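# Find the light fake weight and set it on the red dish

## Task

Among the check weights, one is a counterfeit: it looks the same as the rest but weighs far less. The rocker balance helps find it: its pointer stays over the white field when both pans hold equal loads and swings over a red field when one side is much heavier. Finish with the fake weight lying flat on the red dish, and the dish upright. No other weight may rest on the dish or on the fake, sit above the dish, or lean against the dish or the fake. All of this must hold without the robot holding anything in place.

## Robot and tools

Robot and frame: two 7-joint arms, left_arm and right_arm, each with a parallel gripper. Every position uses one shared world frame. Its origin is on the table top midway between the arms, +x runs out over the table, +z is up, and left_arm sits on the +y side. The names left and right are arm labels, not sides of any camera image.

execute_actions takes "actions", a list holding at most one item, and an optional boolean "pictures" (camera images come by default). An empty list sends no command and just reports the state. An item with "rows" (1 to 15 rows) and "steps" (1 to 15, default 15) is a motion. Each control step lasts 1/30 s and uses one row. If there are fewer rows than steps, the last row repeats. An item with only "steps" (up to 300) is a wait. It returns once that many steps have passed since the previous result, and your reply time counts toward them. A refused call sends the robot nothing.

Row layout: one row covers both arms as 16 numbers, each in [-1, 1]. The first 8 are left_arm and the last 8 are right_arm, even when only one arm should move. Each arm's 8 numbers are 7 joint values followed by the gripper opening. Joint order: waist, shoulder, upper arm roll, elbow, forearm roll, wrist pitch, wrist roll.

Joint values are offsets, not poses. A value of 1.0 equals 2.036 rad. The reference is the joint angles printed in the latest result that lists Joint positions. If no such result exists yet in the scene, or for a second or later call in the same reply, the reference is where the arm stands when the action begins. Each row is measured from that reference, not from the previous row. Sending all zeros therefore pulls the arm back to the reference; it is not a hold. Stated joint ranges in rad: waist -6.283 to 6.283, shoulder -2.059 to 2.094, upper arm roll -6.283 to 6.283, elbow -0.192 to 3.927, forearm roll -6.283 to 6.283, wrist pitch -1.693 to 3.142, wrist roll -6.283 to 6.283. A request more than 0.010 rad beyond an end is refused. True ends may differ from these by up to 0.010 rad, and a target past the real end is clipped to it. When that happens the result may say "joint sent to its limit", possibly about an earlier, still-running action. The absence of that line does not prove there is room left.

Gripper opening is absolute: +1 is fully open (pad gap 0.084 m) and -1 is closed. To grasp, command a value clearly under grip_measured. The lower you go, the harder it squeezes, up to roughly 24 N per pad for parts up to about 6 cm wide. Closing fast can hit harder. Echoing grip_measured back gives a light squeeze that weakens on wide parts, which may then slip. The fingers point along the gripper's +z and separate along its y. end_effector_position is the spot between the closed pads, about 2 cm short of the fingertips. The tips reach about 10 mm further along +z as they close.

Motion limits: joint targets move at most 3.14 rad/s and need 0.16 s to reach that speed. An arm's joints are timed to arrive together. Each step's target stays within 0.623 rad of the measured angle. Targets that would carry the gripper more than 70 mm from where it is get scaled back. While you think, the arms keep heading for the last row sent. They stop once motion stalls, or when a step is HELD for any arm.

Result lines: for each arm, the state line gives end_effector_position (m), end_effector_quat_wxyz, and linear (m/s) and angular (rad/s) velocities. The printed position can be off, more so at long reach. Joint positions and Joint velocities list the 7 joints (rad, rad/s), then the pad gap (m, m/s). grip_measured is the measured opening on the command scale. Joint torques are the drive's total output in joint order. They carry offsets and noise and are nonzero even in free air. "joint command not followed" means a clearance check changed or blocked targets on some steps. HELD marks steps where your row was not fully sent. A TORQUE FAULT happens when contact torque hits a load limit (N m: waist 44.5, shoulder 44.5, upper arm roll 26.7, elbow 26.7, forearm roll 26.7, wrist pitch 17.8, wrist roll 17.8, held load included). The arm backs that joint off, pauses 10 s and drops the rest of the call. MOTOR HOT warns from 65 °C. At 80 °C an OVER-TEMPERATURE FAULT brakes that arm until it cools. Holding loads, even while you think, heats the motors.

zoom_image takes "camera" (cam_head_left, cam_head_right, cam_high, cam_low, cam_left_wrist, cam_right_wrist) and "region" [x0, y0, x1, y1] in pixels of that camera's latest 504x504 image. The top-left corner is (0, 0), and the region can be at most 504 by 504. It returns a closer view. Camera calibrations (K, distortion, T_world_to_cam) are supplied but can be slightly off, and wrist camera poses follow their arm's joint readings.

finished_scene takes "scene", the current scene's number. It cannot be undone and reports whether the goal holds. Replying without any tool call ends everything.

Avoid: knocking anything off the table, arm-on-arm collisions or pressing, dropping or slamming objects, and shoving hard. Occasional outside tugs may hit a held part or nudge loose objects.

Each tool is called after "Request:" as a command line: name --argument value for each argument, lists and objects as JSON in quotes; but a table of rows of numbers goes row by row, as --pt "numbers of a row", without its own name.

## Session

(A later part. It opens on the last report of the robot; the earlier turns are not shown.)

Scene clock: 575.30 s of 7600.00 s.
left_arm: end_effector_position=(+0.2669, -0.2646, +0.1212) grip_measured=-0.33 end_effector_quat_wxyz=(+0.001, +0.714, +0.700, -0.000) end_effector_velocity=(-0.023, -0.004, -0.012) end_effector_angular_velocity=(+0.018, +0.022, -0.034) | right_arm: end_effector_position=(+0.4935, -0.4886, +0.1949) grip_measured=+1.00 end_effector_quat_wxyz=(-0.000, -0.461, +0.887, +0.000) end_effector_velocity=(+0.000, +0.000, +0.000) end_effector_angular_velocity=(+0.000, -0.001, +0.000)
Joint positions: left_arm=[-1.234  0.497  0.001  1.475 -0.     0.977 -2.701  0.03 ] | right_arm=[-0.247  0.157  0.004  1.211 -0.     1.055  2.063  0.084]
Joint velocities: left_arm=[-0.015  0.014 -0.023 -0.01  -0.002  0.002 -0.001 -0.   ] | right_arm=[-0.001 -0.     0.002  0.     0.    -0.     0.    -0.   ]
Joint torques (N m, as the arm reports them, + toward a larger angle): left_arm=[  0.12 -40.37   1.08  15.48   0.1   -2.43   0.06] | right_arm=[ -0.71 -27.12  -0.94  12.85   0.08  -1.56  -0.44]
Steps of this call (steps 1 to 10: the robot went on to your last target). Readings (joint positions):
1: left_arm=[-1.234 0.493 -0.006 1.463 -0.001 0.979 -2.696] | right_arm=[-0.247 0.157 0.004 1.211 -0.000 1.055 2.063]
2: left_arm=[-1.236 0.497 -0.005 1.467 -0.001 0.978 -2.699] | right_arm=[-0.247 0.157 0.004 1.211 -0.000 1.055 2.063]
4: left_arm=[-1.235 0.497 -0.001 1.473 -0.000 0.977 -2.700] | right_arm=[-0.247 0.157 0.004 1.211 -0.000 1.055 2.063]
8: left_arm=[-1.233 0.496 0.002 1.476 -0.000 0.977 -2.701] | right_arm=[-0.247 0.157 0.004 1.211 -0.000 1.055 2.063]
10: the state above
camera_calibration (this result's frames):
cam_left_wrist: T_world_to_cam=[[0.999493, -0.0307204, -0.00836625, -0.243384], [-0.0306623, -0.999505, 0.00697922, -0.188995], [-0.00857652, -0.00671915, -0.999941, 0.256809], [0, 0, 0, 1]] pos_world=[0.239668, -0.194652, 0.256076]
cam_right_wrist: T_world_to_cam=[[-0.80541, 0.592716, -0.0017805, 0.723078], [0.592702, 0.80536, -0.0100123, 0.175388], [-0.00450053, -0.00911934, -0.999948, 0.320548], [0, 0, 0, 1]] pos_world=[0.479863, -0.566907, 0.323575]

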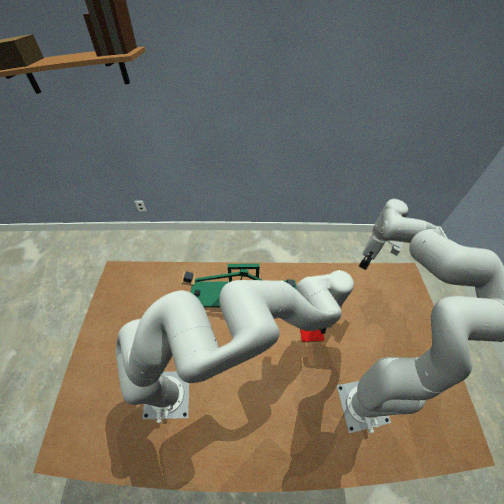

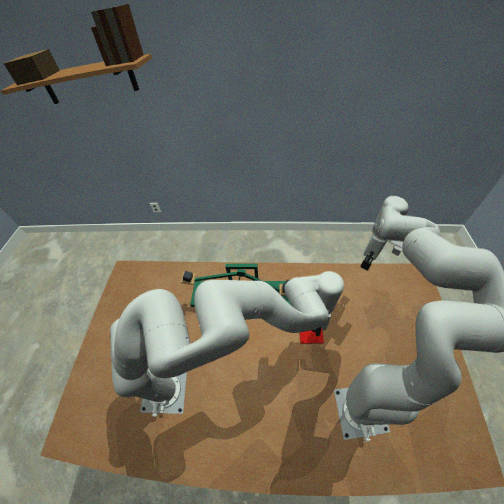

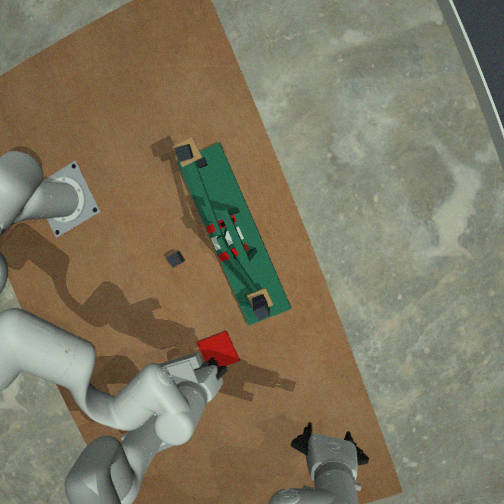

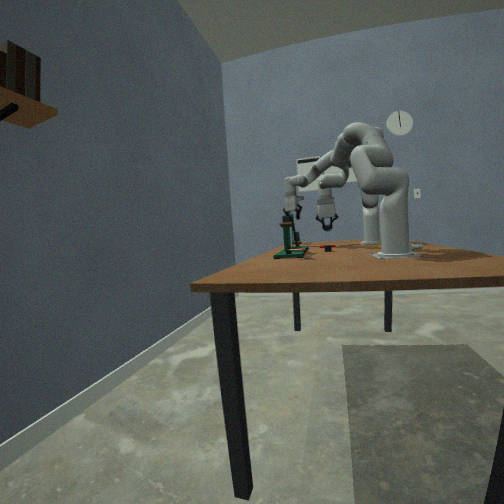

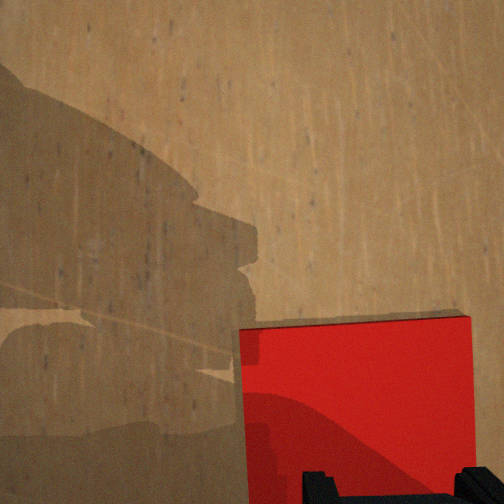

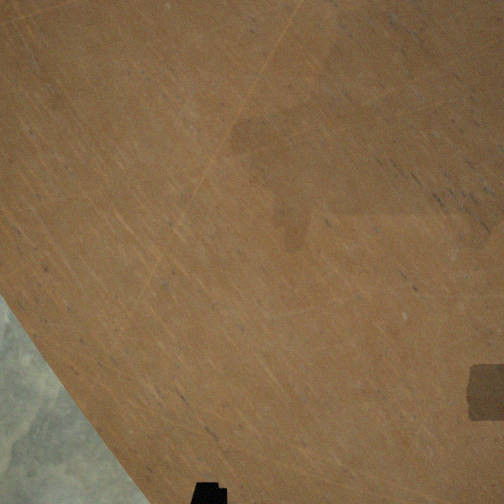

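Request:
execute_actions --actions '[{"rows":[[0,0.003,0,-0.001,0,-0.004,0,-0.7,0,0,0,0,0,0,0,1],[0.001,0.008,0,-0.002,0,-0.01,0.001,-0.7,0,0,0,0,0,0,0,1],[0.001,0.014,0,-0.004,0,-0.018,0.001,-0.7,0,0,0,0,0,0,0,1],[0.001,0.02,0,-0.006,0,-0.026,0.001,-0.7,0,0,0,0,0,0,0,1],[0.002,0.026,0,-0.008,0,-0.034,0.002,-0.7,0,0,0,0,0,0,0,1],[0.002,0.032,0,-0.01,0,-0.042,0.002,-0.7,0,0,0,0,0,0,0,1],[0.002,0.038,0,-0.012,0,-0.05,0.003,-0.7,0,0,0,0,0,0,0,1],[0.003,0.044,0,-0.014,0,-0.058,0.003,-0.7,0,0,0,0,0,0,0,1],[0.003,0.05,0,-0.016,0,-0.065,0.003,-0.7,0,0,0,0,0,0,0,1],[0.003,0.055,0,-0.017,0,-0.072,0.004,-0.7,0,0,0,0,0,0,0,1],[0.003,0.058,0,-0.018,0,-0.076,0.004,-0.7,0,0,0,0,0,0,0,1],[0.0034,0.0606,0,-0.019,0,-0.079,0.004,-0.7,0,0,0,0,0,0,0,1]],"steps":15}]' --pictures false

Request:
execute_actions --actions '[{"steps":10}]'

Request:
zoom_image --camera "cam_low" --region '[300,210,360,260]'

Scene clock: 594.80 s of 7600.00 s.
left_arm: end_effector_position=(+0.2706, -0.2631, +0.0449) grip_measured=-0.33 end_effector_quat_wxyz=(-0.003, +0.714, +0.700, +0.001) end_effector_velocity=(+0.003, +0.003, -0.044) end_effector_angular_velocity=(-0.003, -0.002, +0.001) | right_arm: end_effector_position=(+0.4935, -0.4886, +0.1949) grip_measured=+1.00 end_effector_quat_wxyz=(-0.000, -0.461, +0.887, +0.000) end_effector_velocity=(-0.000, -0.001, -0.000) end_effector_angular_velocity=(-0.001, +0.001, -0.002)
Joint positions: left_arm=[-1.227  0.619  0.001  1.435 -0.     0.822 -2.693  0.03 ] | right_arm=[-0.247  0.157  0.004  1.211 -0.     1.055  2.063  0.084]
Joint velocities: left_arm=[ 0.006  0.072 -0.    -0.024  0.    -0.1    0.004 -0.   ] | right_arm=[-0.002 -0.    -0.001 -0.    -0.001  0.     0.    -0.   ]
Joint torques (N m, as the arm reports them, + toward a larger angle): left_arm=[  0.   -48.85   0.42  17.38   0.01  -2.82   0.18] | right_arm=[ -0.54 -26.98  -0.58  12.53   0.08  -1.71  -0.41]
Steps of this call (steps 1 to 30: the robot went on to your last target; steps 31 to 90: nothing new was sent; then 16.00 s passed at rest; steps 91 to 105: all 15 steps of this action). Readings (joint positions):
91: left_arm=[-1.235 0.498 -0.000 1.475 -0.000 0.977 -2.701] | right_arm=[-0.247 0.157 0.004 1.211 -0.000 1.055 2.063]
92: left_arm=[-1.235 0.499 -0.000 1.475 -0.000 0.975 -2.701] | right_arm=[-0.247 0.157 0.004 1.211 -0.000 1.055 2.063]
94: left_arm=[-1.233 0.507 0.000 1.474 -0.000 0.961 -2.700] | right_arm=[-0.247 0.157 0.004 1.211 -0.000 1.055 2.063]
98: left_arm=[-1.230 0.551 0.001 1.458 -0.000 0.906 -2.697] | right_arm=[-0.247 0.157 0.004 1.211 -0.000 1.055 2.063]
105: the state above

Scene clock: 595.13 s of 7600.00 s.
left_arm: end_effector_position=(+0.2715, -0.2652, +0.0458) grip_measured=-0.33 end_effector_quat_wxyz=(+0.000, +0.714, +0.700, +0.000) end_effector_velocity=(-0.002, +0.005, -0.007) end_effector_angular_velocity=(+0.014, +0.005, +0.000) | right_arm: end_effector_position=(+0.4935, -0.4886, +0.1949) grip_measured=+1.00 end_effector_quat_wxyz=(-0.000, -0.461, +0.887, +0.000) end_effector_velocity=(-0.000, +0.000, -0.000) end_effector_angular_velocity=(-0.001, +0.001, +0.001)
Joint positions: left_arm=[-1.227  0.62   0.001  1.437 -0.     0.816 -2.693  0.03 ] | right_arm=[-0.247  0.157  0.004  1.211 -0.     1.055  2.063  0.084]
Joint velocities: left_arm=[-0.     0.007  0.001 -0.008  0.001  0.    -0.001 -0.   ] | right_arm=[ 0.002 -0.    -0.001  0.    -0.001  0.001  0.     0.   ]
Joint torques (N m, as the arm reports them, + toward a larger angle): left_arm=[ -0.14 -41.83   0.39  14.52   0.17  -2.68   0.05] | right_arm=[ -0.49 -27.02  -0.81  12.38   0.12  -1.57  -0.48]
Steps of this call (steps 1 to 10: the robot went on to your last target). Readings (joint positions):
1: left_arm=[-1.227 0.620 0.001 1.435 -0.000 0.820 -2.693] | right_arm=[-0.247 0.157 0.004 1.211 -0.000 1.055 2.063]
2: left_arm=[-1.227 0.620 0.001 1.435 -0.000 0.818 -2.693] | right_arm=[-0.247 0.157 0.004 1.211 -0.000 1.055 2.063]
4: left_arm=[-1.227 0.619 0.001 1.438 -0.000 0.817 -2.693] | right_arm=[-0.247 0.157 0.004 1.211 -0.000 1.055 2.063]
8: left_arm=[-1.227 0.619 0.001 1.438 -0.000 0.816 -2.693] | right_arm=[-0.247 0.157 0.004 1.211 -0.000 1.055 2.063]
10: the state above
camera_calibration (this result's frames):
cam_left_wrist: T_world_to_cam=[[0.999451, -0.0320484, -0.00839634, -0.249057], [-0.0319928, -0.999466, 0.00667128, -0.188448], [-0.00860566, -0.006399, -0.999942, 0.181566], [0, 0, 0, 1]] pos_world=[0.244454, -0.195168, 0.180722]
cam_right_wrist: T_world_to_cam=[[-0.80541, 0.592716, -0.00178061, 0.723078], [0.592702, 0.80536, -0.0100122, 0.175388], [-0.00450037, -0.0091193, -0.999948, 0.320548], [0, 0, 0, 1]] pos_world=[0.479863, -0.566907, 0.323575]

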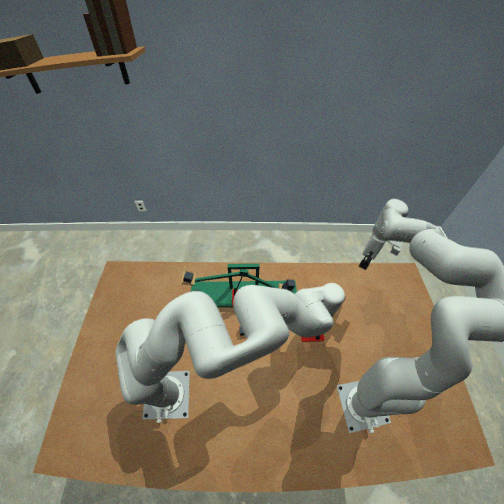

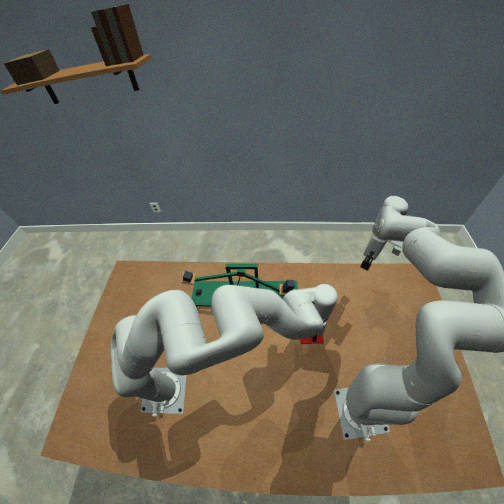

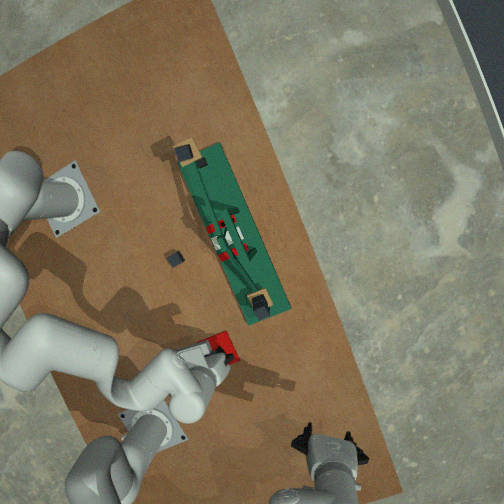

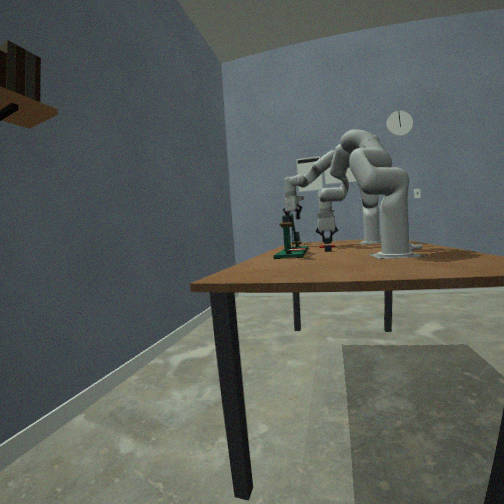

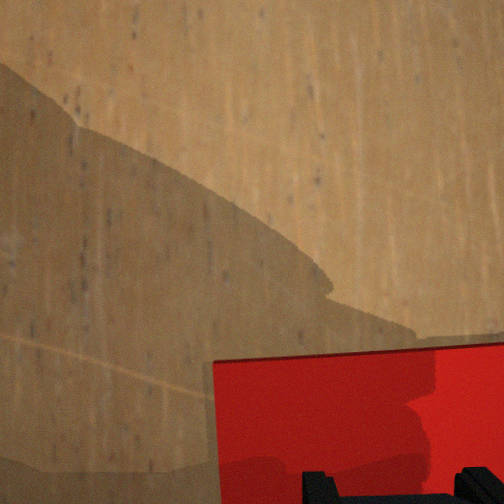

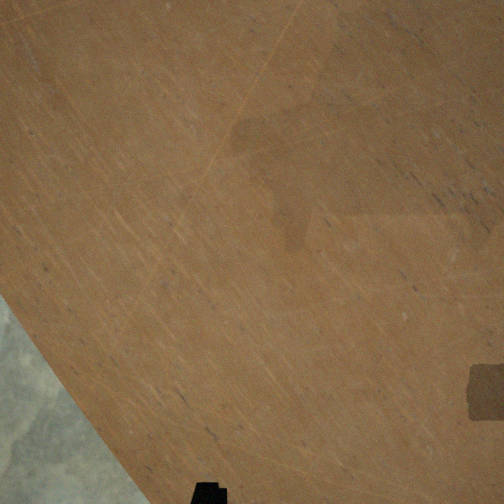

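Region (300, 210, 360, 260) of cam_low's 504x504 image, scaled by 8.400, with more detail than that image has.

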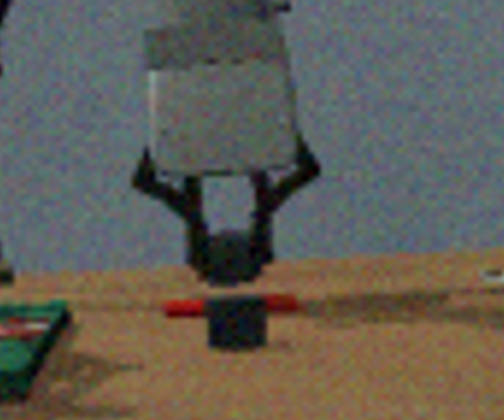

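Request:
execute_actions --actions '[{"rows":[[0,0.001,0,0,0,-0.001,0,-0.7,0,0,0,0,0,0,0,1],[0,0.002,0,0,0,-0.002,0,-0.7,0,0,0,0,0,0,0,1],[0,0.003,0,0,0,-0.0035,0,-0.7,0,0,0,0,0,0,0,1],[0,0.004,0,-0.0005,0,-0.005,0,-0.7,0,0,0,0,0,0,0,1],[0,0.005,0,-0.0005,0,-0.006,0,-0.7,0,0,0,0,0,0,0,1],[0,0.006,0,-0.001,0,-0.007,0,-0.7,0,0,0,0,0,0,0,1],[0,0.0071,0,-0.001,0,-0.008,0,-0.7,0,0,0,0,0,0,0,1]],"steps":15}]'

Request:
zoom_image --camera "cam_low" --region '[300,210,360,260]'

Scene clock: 606.33 s of 7600.00 s.
left_arm: end_effector_position=(+0.2716, -0.2652, +0.0379) grip_measured=-0.33 end_effector_quat_wxyz=(+0.001, +0.714, +0.700, +0.000) end_effector_velocity=(+0.001, -0.004, +0.005) end_effector_angular_velocity=(-0.010, -0.005, -0.002) | right_arm: end_effector_position=(+0.4935, -0.4886, +0.1949) grip_measured=+1.00 end_effector_quat_wxyz=(-0.000, -0.461, +0.887, +0.000) end_effector_velocity=(+0.000, +0.001, +0.000) end_effector_angular_velocity=(-0.000, -0.001, +0.002)
Joint positions: left_arm=[-1.227  0.634  0.001  1.435 -0.     0.8   -2.693  0.03 ] | right_arm=[-0.247  0.157  0.004  1.211 -0.     1.055  2.063  0.084]
Joint velocities: left_arm=[-0.001 -0.005 -0.     0.005  0.001 -0.002  0.    -0.   ] | right_arm=[ 0.001 -0.     0.001 -0.    -0.001 -0.001  0.     0.   ]
Joint torques (N m, as the arm reports them, + toward a larger angle): left_arm=[ -0.28 -41.32   0.38  13.97   0.1   -2.55   0.14] | right_arm=[ -0.76 -27.24  -0.83  12.63   0.24  -1.6   -0.37]
Steps of this call (steps 1 to 15: the robot went on to your last target; steps 16 to 90: nothing new was sent; then 7.70 s passed at rest; steps 91 to 105: all 15 steps of this action). Readings (joint positions):
91: left_arm=[-1.227 0.620 0.001 1.436 -0.000 0.816 -2.693] | right_arm=[-0.247 0.157 0.004 1.211 -0.000 1.055 2.063]
92: left_arm=[-1.227 0.621 0.001 1.437 -0.000 0.816 -2.693] | right_arm=[-0.247 0.157 0.004 1.211 -0.000 1.055 2.063]
94: left_arm=[-1.227 0.623 0.001 1.437 -0.000 0.813 -2.693] | right_arm=[-0.247 0.157 0.004 1.211 -0.000 1.055 2.063]
98: left_arm=[-1.227 0.631 0.001 1.435 -0.000 0.804 -2.693] | right_arm=[-0.247 0.157 0.004 1.211 -0.000 1.055 2.063]
105: the state above
camera_calibration (this result's frames):
cam_left_wrist: T_world_to_cam=[[0.999452, -0.0320533, -0.00832287, -0.249168], [-0.0319972, -0.999465, 0.00678717, -0.18847], [-0.00853597, -0.00651714, -0.999942, 0.173604], [0, 0, 0, 1]] pos_world=[0.244483, -0.195224, 0.1728]
cam_right_wrist: T_world_to_cam=[[-0.805409, 0.592716, -0.00178062, 0.723078], [0.592702, 0.80536, -0.0100121, 0.175388], [-0.00450031, -0.00911923, -0.999948, 0.320548], [0, 0, 0, 1]] pos_world=[0.479863, -0.566907, 0.323575]

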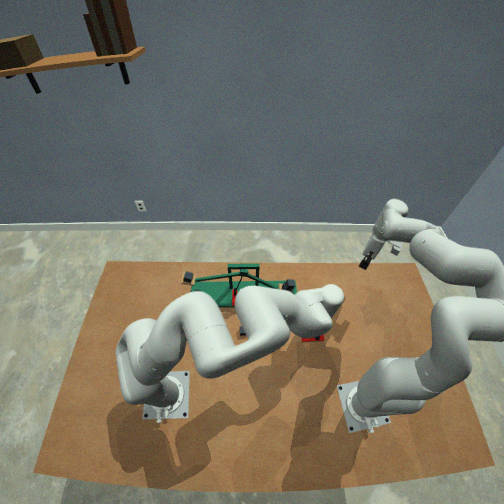

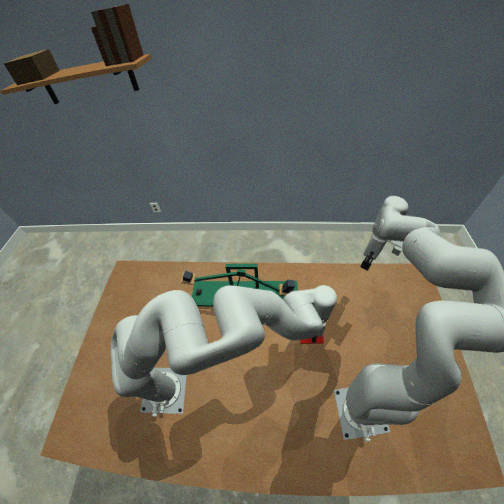

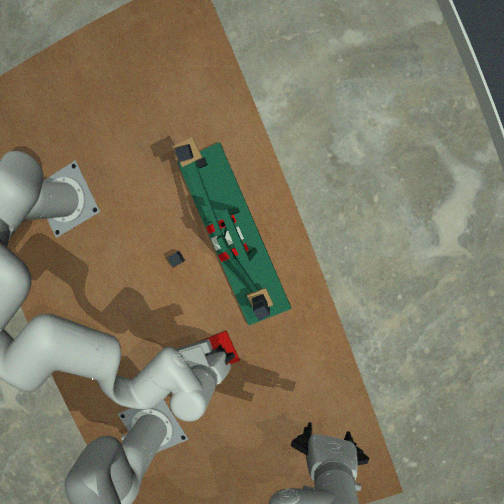

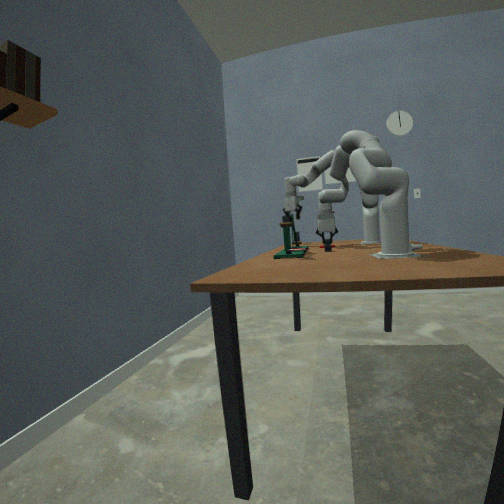

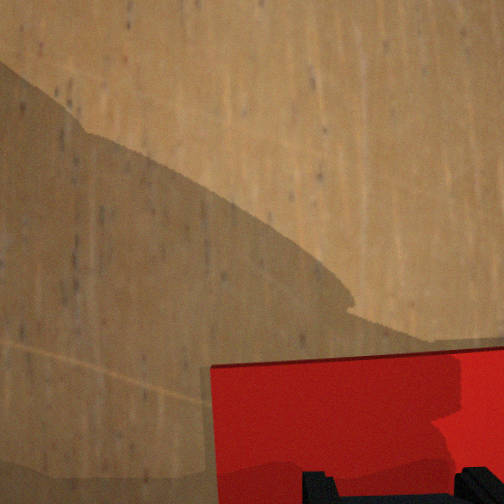

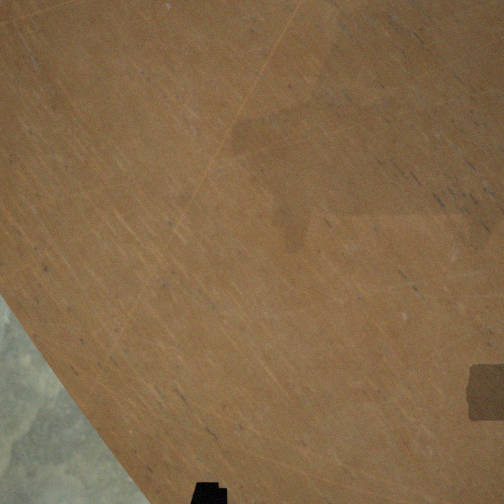

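Region (300, 210, 360, 260) of cam_low's 504x504 image, scaled by 8.400, with more detail than that image has.

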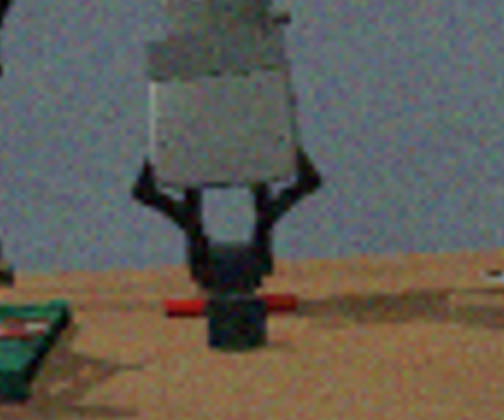

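Request:
execute_actions --actions '[{"rows":[[0,0.001,0,0,0,-0.001,0,-0.7,0,0,0,0,0,0,0,1],[0,0.002,0,0,0,-0.002,0,-0.7,0,0,0,0,0,0,0,1],[0,0.003,0,0,0,-0.0034,0,-0.7,0,0,0,0,0,0,0,1],[0,0.003,0,0,0,-0.0034,0,-0.7,0,0,0,0,0,0,0,1],[0,0.003,0,0,0,-0.0034,0,-0.6,0,0,0,0,0,0,0,1],[0,0.003,0,0,0,-0.0034,0,-0.5,0,0,0,0,0,0,0,1],[0,0.003,0,0,0,-0.0034,0,-0.4,0,0,0,0,0,0,0,1],[0,0.003,0,0,0,-0.0034,0,-0.33,0,0,0,0,0,0,0,1],[0,0.003,0,0,0,-0.0034,0,-0.25,0,0,0,0,0,0,0,1],[0,0.003,0,0,0,-0.0034,0,-0.15,0,0,0,0,0,0,0,1],[0,0.003,0,0,0,-0.0034,0,0,0,0,0,0,0,0,0,1],[0,0.003,0,0,0,-0.0034,0,0.2,0,0,0,0,0,0,0,1],[0,0.003,0,0,0,-0.0034,0,0.45,0,0,0,0,0,0,0,1],[0,0.003,0,0,0,-0.0034,0,0.7,0,0,0,0,0,0,0,1],[0,0.003,0,0,0,-0.0034,0,1,0,0,0,0,0,0,0,1]],"steps":15}]' --pictures false

Request:
execute_actions --actions '[{"steps":8}]'

Request:
zoom_image --camera "cam_low" --region '[300,210,360,260]'

Scene clock: 617.60 s of 7600.00 s.
left_arm: end_effector_position=(+0.2719, -0.2658, +0.0352) grip_measured=+0.46 end_effector_quat_wxyz=(+0.001, +0.714, +0.700, -0.000) end_effector_velocity=(-0.001, +0.003, -0.003) end_effector_angular_velocity=(+0.008, +0.003, -0.001) | right_arm: end_effector_position=(+0.4935, -0.4886, +0.1949) grip_measured=+1.00 end_effector_quat_wxyz=(-0.000, -0.461, +0.887, +0.000) end_effector_velocity=(-0.000, +0.000, -0.000) end_effector_angular_velocity=(+0.000, +0.000, +0.000)
Joint positions: left_arm=[-1.227  0.64   0.001  1.435 -0.     0.793 -2.693  0.063] | right_arm=[-0.247  0.157  0.004  1.211 -0.     1.055  2.063  0.084]
Joint velocities: left_arm=[ 0.001  0.003  0.    -0.004  0.     0.001  0.002  0.185] | right_arm=[ 0.001  0.    -0.001  0.     0.     0.    -0.     0.   ]
Joint torques (N m, as the arm reports them, + toward a larger angle): left_arm=[  0.12 -40.55   0.53  13.92   0.35  -2.55   0.11] | right_arm=[ -0.54 -27.16  -0.82  12.47  -0.11  -1.62  -0.27]
Steps of this call (steps 1 to 15: the robot went on to your last target; steps 16 to 90: nothing new was sent; then 7.77 s passed at rest; steps 91 to 105: all 15 steps of this action). Readings (joint positions):
91: left_arm=[-1.227 0.634 0.001 1.435 -0.000 0.800 -2.693] | right_arm=[-0.247 0.157 0.004 1.211 -0.000 1.055 2.063]
92: left_arm=[-1.227 0.634 0.001 1.435 -0.000 0.799 -2.693] | right_arm=[-0.247 0.157 0.004 1.211 -0.000 1.055 2.063]
94: left_arm=[-1.227 0.637 0.001 1.435 -0.000 0.796 -2.693] | right_arm=[-0.247 0.157 0.004 1.211 -0.000 1.055 2.063]
98: left_arm=[-1.227 0.640 0.001 1.434 -0.000 0.794 -2.693] | right_arm=[-0.247 0.157 0.004 1.211 -0.000 1.055 2.063]
105: the state above

Scene clock: 617.87 s of 7600.00 s.
left_arm: end_effector_position=(+0.2717, -0.2656, +0.0348) grip_measured=+1.00 end_effector_quat_wxyz=(+0.001, +0.714, +0.700, -0.000) end_effector_velocity=(-0.000, +0.001, -0.001) end_effector_angular_velocity=(+0.003, +0.001, -0.001) | right_arm: end_effector_position=(+0.4935, -0.4886, +0.1949) grip_measured=+1.00 end_effector_quat_wxyz=(-0.000, -0.461, +0.887, +0.000) end_effector_velocity=(+0.000, +0.001, +0.000) end_effector_angular_velocity=(+0.001, +0.000, +0.000)
Joint positions: left_arm=[-1.227  0.64   0.001  1.435 -0.     0.793 -2.693  0.084] | right_arm=[-0.247  0.157  0.004  1.211 -0.     1.055  2.063  0.084]
Joint velocities: left_arm=[-0.     0.001 -0.    -0.002  0.001  0.     0.001  0.   ] | right_arm=[-0.     0.     0.001  0.     0.001  0.001 -0.    -0.   ]
Joint torques (N m, as the arm reports them, + toward a larger angle): left_arm=[ -0.17 -41.06   0.38  13.84   0.03  -2.54   0.17] | right_arm=[ -0.6  -27.12  -0.88  12.81  -0.12  -1.55  -0.4 ]
Steps of this call (steps 1 to 8: the robot went on to your last target). Readings (joint positions):
1: left_arm=[-1.227 0.640 0.001 1.435 -0.000 0.793 -2.693] | right_arm=[-0.247 0.157 0.004 1.211 -0.000 1.055 2.063]
2: left_arm=[-1.227 0.640 0.001 1.435 -0.000 0.793 -2.693] | right_arm=[-0.247 0.157 0.004 1.211 -0.000 1.055 2.063]
4: left_arm=[-1.227 0.640 0.001 1.435 -0.000 0.793 -2.693] | right_arm=[-0.247 0.157 0.004 1.211 -0.000 1.055 2.063]
8: the state above
camera_calibration (this result's frames):
cam_left_wrist: T_world_to_cam=[[0.999455, -0.0320626, -0.00790754, -0.249374], [-0.0320025, -0.999459, 0.0076127, -0.188801], [-0.00814734, -0.00735549, -0.99994, 0.170239], [0, 0, 0, 1]] pos_world=[0.244583, -0.195443, 0.169694]
cam_right_wrist: T_world_to_cam=[[-0.80541, 0.592716, -0.00178064, 0.723078], [0.592702, 0.80536, -0.0100121, 0.175388], [-0.0045003, -0.00911926, -0.999948, 0.320548], [0, 0, 0, 1]] pos_world=[0.479863, -0.566907, 0.323575]

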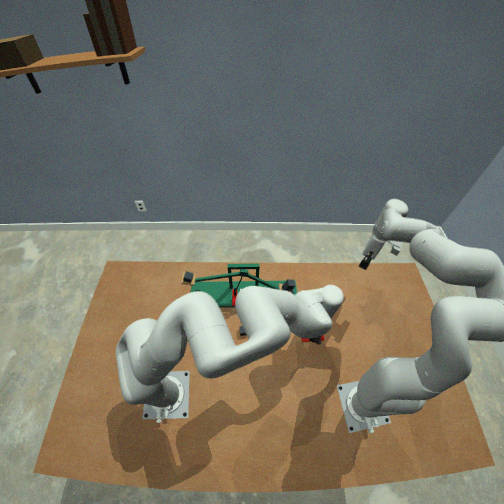

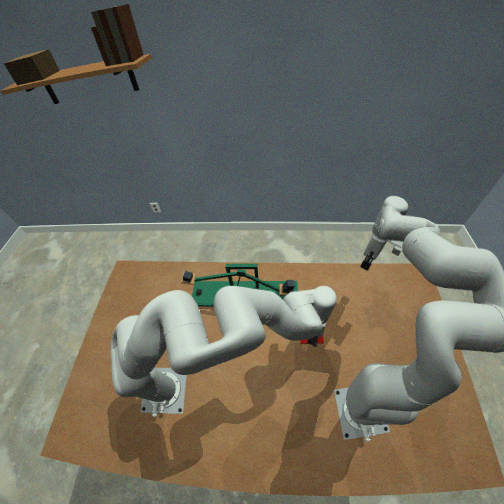

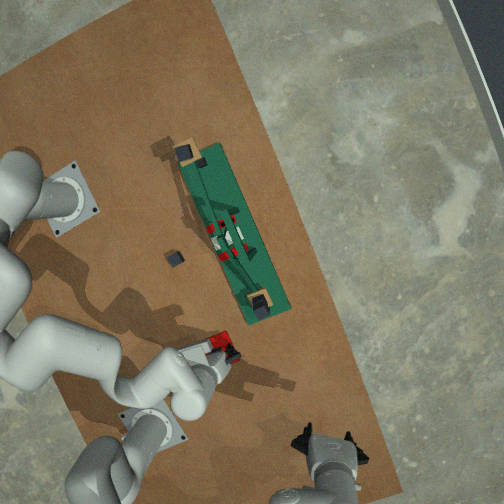

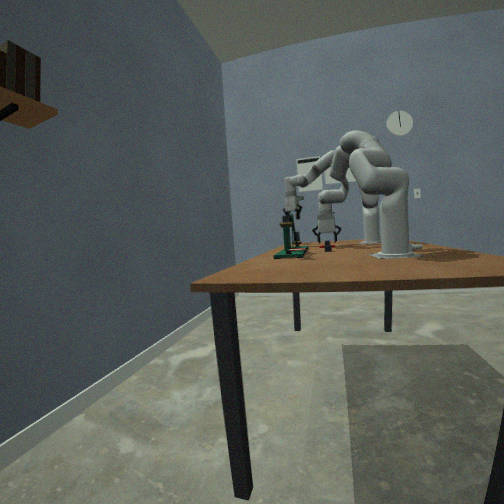

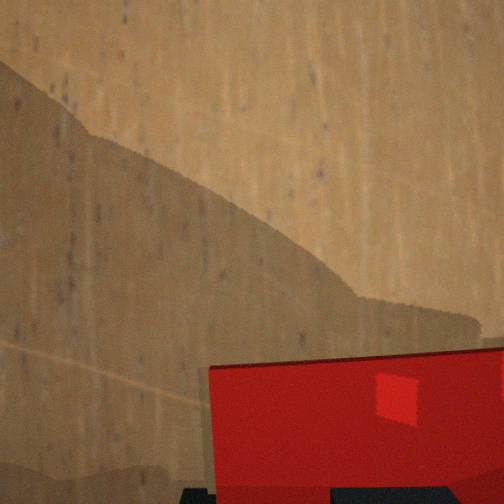

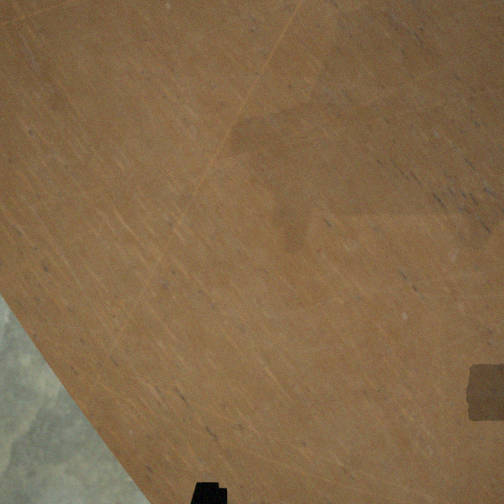

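Region (300, 210, 360, 260) of cam_low's 504x504 image, scaled by 8.400, with more detail than that image has.

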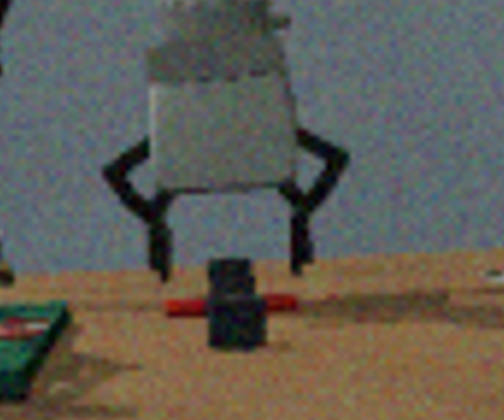

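Request:
execute_actions --actions '[{"rows":[[0,-0.003,0,0.001,0,0.004,0,1,0,0,0,0,0,0,0,1],[0,-0.009,0,0.002,0,0.012,0,1,0,0,0,0,0,0,0,1],[0,-0.016,0,0.004,0,0.021,0,1,0,0,0,0,0,0,0,1],[0,-0.024,0,0.006,0,0.031,0,1,0,0,0,0,0,0,0,1],[0,-0.032,0,0.009,0,0.041,0,1,0,0,0,0,0,0,0,1],[0,-0.04,0,0.011,0,0.052,0,1,0,0,0,0,0,0,0,1],[0,-0.048,0,0.014,0,0.063,0,1,0,0,0,0,0,0,0,1],[0,-0.056,0,0.016,0,0.073,0,1,0,0,0,0,0,0,0,1],[0,-0.063,0,0.018,0,0.082,0,1,0,0,0,0,0,0,0,1],[0,-0.069,0,0.02,0,0.09,0,1,0,0,0,0,0,0,0,1]],"steps":15}]' --pictures false

Request:
execute_actions --actions '[{"rows":[[0.008,-0.015,0,-0.013,0,0.002,0.008,1,0,0,0,0,0,0,0,1],[0.018,-0.035,0,-0.03,0,0.005,0.018,1,0,0,0,0,0,0,0,1],[0.028,-0.057,0,-0.049,0,0.008,0.028,1,0,0,0,0,0,0,0,1],[0.039,-0.08,0,-0.068,0,0.011,0.039,1,0,0,0,0,0,0,0,1],[0.05,-0.103,0,-0.088,0,0.014,0.05,1,0,0,0,0,0,0,0,1],[0.061,-0.126,0,-0.107,0,0.017,0.061,1,0,0,0,0,0,0,0,1],[0.071,-0.147,0,-0.125,0,0.02,0.071,1,0,0,0,0,0,0,0,1],[0.08,-0.166,0,-0.141,0,0.023,0.08,1,0,0,0,0,0,0,0,1],[0.086,-0.179,0,-0.153,0,0.025,0.086,1,0,0,0,0,0,0,0,1],[0.088,-0.186,0,-0.159,0,0.0255,0.088,1,0,0,0,0,0,0,0,1]],"steps":15}]' --pictures false

Request:
execute_actions --actions '[{"steps":10}]'

Request:
zoom_image --camera "cam_high" --region '[140,120,300,400]'

Request:
zoom_image --camera "cam_low" --region '[300,210,360,260]'

Scene clock: 635.63 s of 7600.00 s.
left_arm: end_effector_position=(+0.2715, -0.2654, +0.1224) grip_measured=+1.00 end_effector_quat_wxyz=(+0.004, +0.714, +0.700, -0.001) end_effector_velocity=(-0.013, +0.028, -0.018) end_effector_angular_velocity=(+0.096, +0.042, +0.000) | right_arm: end_effector_position=(+0.4935, -0.4886, +0.1949) grip_measured=+1.00 end_effector_quat_wxyz=(-0.000, -0.461, +0.887, +0.000) end_effector_velocity=(+0.000, +0.001, +0.000) end_effector_angular_velocity=(-0.000, -0.001, +0.001)
Joint positions: left_arm=[-1.227  0.498  0.001  1.479 -0.     0.972 -2.693  0.084] | right_arm=[-0.247  0.157  0.004  1.211 -0.     1.055  2.063  0.084]
Joint velocities: left_arm=[-0.    -0.003  0.001 -0.035  0.001  0.073 -0.001 -0.   ] | right_arm=[ 0.001  0.     0.001  0.    -0.    -0.001  0.     0.   ]
Joint torques (N m, as the arm reports them, + toward a larger angle): left_arm=[  0.13 -32.77   0.55  12.52   0.11  -2.16   0.22] | right_arm=[ -0.61 -26.71  -0.86  12.56   0.05  -1.75  -0.38]
Steps of this call (steps 1 to 15: the robot went on to your last target; steps 16 to 90: nothing new was sent; then 14.27 s passed at rest; steps 91 to 105: all 15 steps of this action). Readings (joint positions):
91: left_arm=[-1.227 0.640 0.001 1.435 -0.000 0.793 -2.693] | right_arm=[-0.247 0.157 0.004 1.211 -0.000 1.055 2.063]
92: left_arm=[-1.227 0.639 0.001 1.435 -0.000 0.796 -2.693] | right_arm=[-0.247 0.157 0.004 1.211 -0.000 1.055 2.063]
94: left_arm=[-1.227 0.629 0.001 1.436 -0.000 0.812 -2.693] | right_arm=[-0.247 0.157 0.004 1.211 -0.000 1.055 2.063]
98: left_arm=[-1.227 0.575 0.001 1.453 -0.000 0.878 -2.693] | right_arm=[-0.247 0.157 0.004 1.211 -0.000 1.055 2.063]
105: the state above

Scene clock: 636.13 s of 7600.00 s.
left_arm: end_effector_position=(+0.3140, -0.1387, +0.1944) grip_measured=+1.00 end_effector_quat_wxyz=(+0.008, +0.712, +0.702, -0.001) end_effector_velocity=(-0.036, +0.026, -0.008) end_effector_angular_velocity=(+0.037, +0.036, -0.089) | right_arm: end_effector_position=(+0.4935, -0.4886, +0.1949) grip_measured=+1.00 end_effector_quat_wxyz=(-0.000, -0.461, +0.887, +0.000) end_effector_velocity=(-0.000, +0.001, -0.000) end_effector_angular_velocity=(+0.001, +0.000, +0.002)
Joint positions: left_arm=[-1.048  0.123  0.005  1.163 -0.     1.023 -2.518  0.084] | right_arm=[-0.247  0.157  0.004  1.211 -0.     1.055  2.063  0.084]
Joint velocities: left_arm=[ 0.028 -0.09  -0.055 -0.126 -0.002  0.014  0.063 -0.   ] | right_arm=[ 0.002  0.     0.001 -0.     0.     0.    -0.     0.   ]
Joint torques (N m, as the arm reports them, + toward a larger angle): left_arm=[ -2.89 -22.88  -2.9   14.66   0.23  -2.75   0.1 ] | right_arm=[ -0.61 -27.05  -0.99  12.7    0.03  -1.68  -0.42]
Steps of this call (steps 1 to 15: all 15 steps of this action). Readings (joint positions):
1: left_arm=[-1.227 0.498 0.001 1.477 -0.000 0.974 -2.693] | right_arm=[-0.247 0.157 0.004 1.211 -0.000 1.055 2.063]
2: left_arm=[-1.225 0.496 0.000 1.471 -0.000 0.975 -2.690] | right_arm=[-0.247 0.157 0.004 1.211 -0.000 1.055 2.063]
4: left_arm=[-1.209 0.463 -0.004 1.437 -0.000 0.979 -2.671] | right_arm=[-0.247 0.157 0.004 1.211 -0.000 1.055 2.063]
8: left_arm=[-1.138 0.317 0.003 1.325 -0.000 0.997 -2.605] | right_arm=[-0.247 0.157 0.004 1.211 -0.000 1.055 2.063]
15: the state above

Scene clock: 636.47 s of 7600.00 s.
left_arm: end_effector_position=(+0.3108, -0.1378, +0.1928) grip_measured=+1.00 end_effector_quat_wxyz=(+0.006, +0.715, +0.700, -0.001) end_effector_velocity=(+0.004, +0.003, +0.003) end_effector_angular_velocity=(-0.004, -0.003, +0.006) | right_arm: end_effector_position=(+0.4935, -0.4886, +0.1949) grip_measured=+1.00 end_effector_quat_wxyz=(-0.000, -0.461, +0.887, +0.000) end_effector_velocity=(+0.000, +0.000, -0.000) end_effector_angular_velocity=(-0.001, +0.000, +0.001)
Joint positions: left_arm=[-1.048  0.12   0.001  1.156 -0.     1.024 -2.514  0.084] | right_arm=[-0.247  0.157  0.004  1.211 -0.     1.055  2.063  0.084]
Joint velocities: left_arm=[ 0.004 -0.007  0.005 -0.001  0.     0.     0.002 -0.   ] | right_arm=[-0.001  0.     0.001 -0.    -0.001 -0.    -0.    -0.   ]
Joint torques (N m, as the arm reports them, + toward a larger angle): left_arm=[  0.05 -29.01   0.71  15.09   0.39  -2.45   0.13] | right_arm=[ -0.67 -27.1   -0.9   12.66   0.04  -1.65  -0.35]
Steps of this call (steps 1 to 10: the robot went on to your last target). Readings (joint positions):
1: left_arm=[-1.048 0.122 0.002 1.159 -0.000 1.023 -2.516] | right_arm=[-0.247 0.157 0.004 1.211 -0.000 1.055 2.063]
2: left_arm=[-1.049 0.122 0.000 1.157 -0.000 1.024 -2.515] | right_arm=[-0.247 0.157 0.004 1.211 -0.000 1.055 2.063]
4: left_arm=[-1.050 0.122 -0.002 1.155 -0.000 1.024 -2.514] | right_arm=[-0.247 0.157 0.004 1.211 -0.000 1.055 2.063]
8: left_arm=[-1.049 0.121 -0.000 1.155 -0.000 1.024 -2.514] | right_arm=[-0.247 0.157 0.004 1.211 -0.000 1.055 2.063]
10: the state above
camera_calibration (this result's frames):
cam_left_wrist: T_world_to_cam=[[0.999458, -0.0328245, -0.00245702, -0.284279], [-0.0327834, -0.999347, 0.0152066, -0.062235], [-0.00295456, -0.0151178, -0.999881, 0.326745], [0, 0, 0, 1]] pos_world=[0.28305, -0.066586, 0.326954]
cam_right_wrist: T_world_to_cam=[[-0.805409, 0.592716, -0.00178066, 0.723078], [0.592702, 0.80536, -0.0100122, 0.175388], [-0.0045003, -0.00911928, -0.999948, 0.320548], [0, 0, 0, 1]] pos_world=[0.479863, -0.566907, 0.323575]

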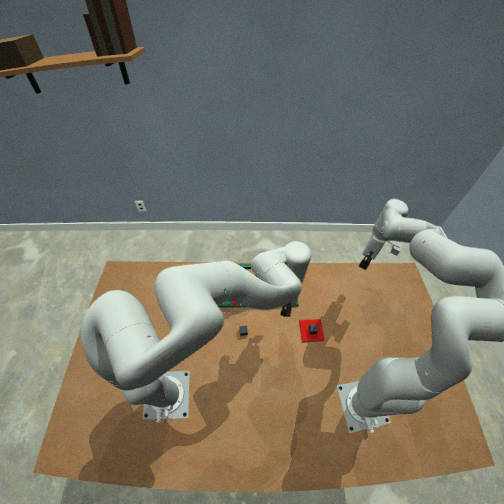

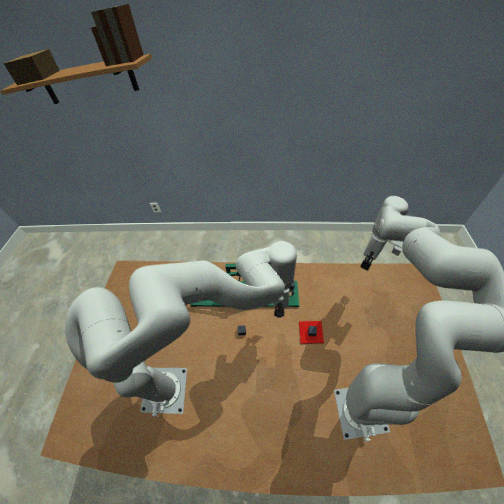

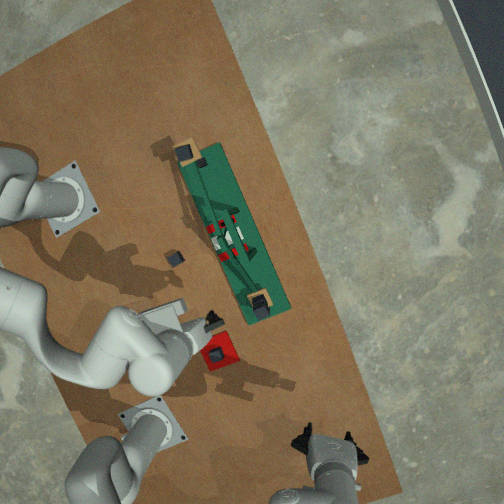

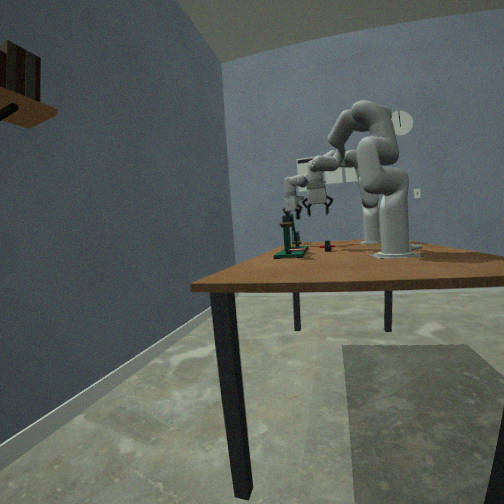

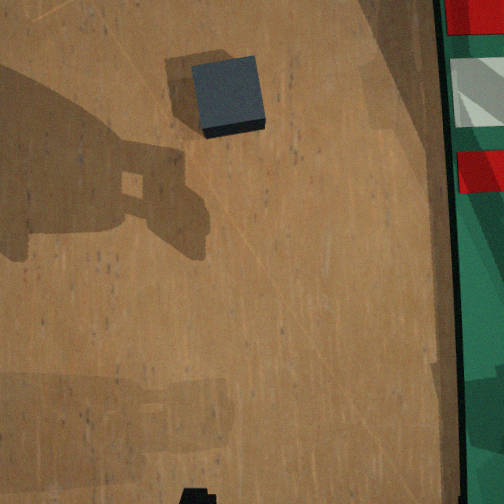

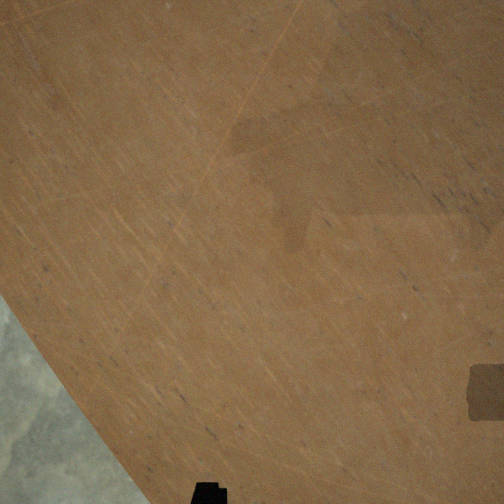

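Region (140, 120, 300, 400) of cam_high's 504x504 image, scaled by 1.800, with more detail than that image has; it fills the left 288 columns of this view, and the rest is white.

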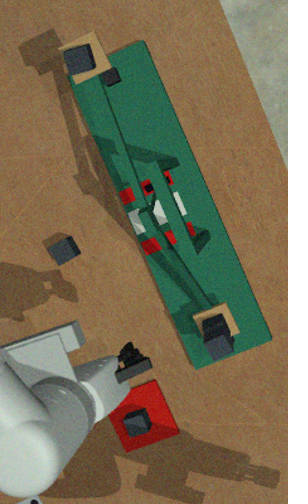

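Region (300, 210, 360, 260) of cam_low's 504x504 image, scaled by 8.400, with more detail than that image has.

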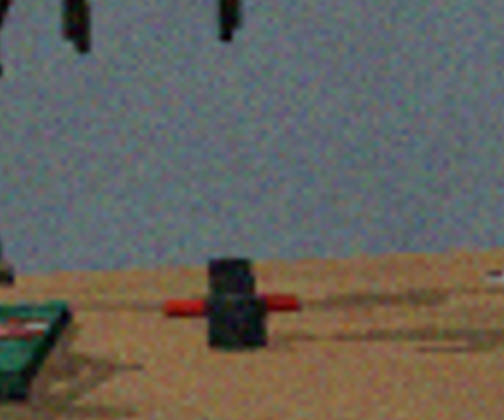

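B is lying flat on the dish.

Request:
finished_scene --scene 2

The scene is finished: the task was done.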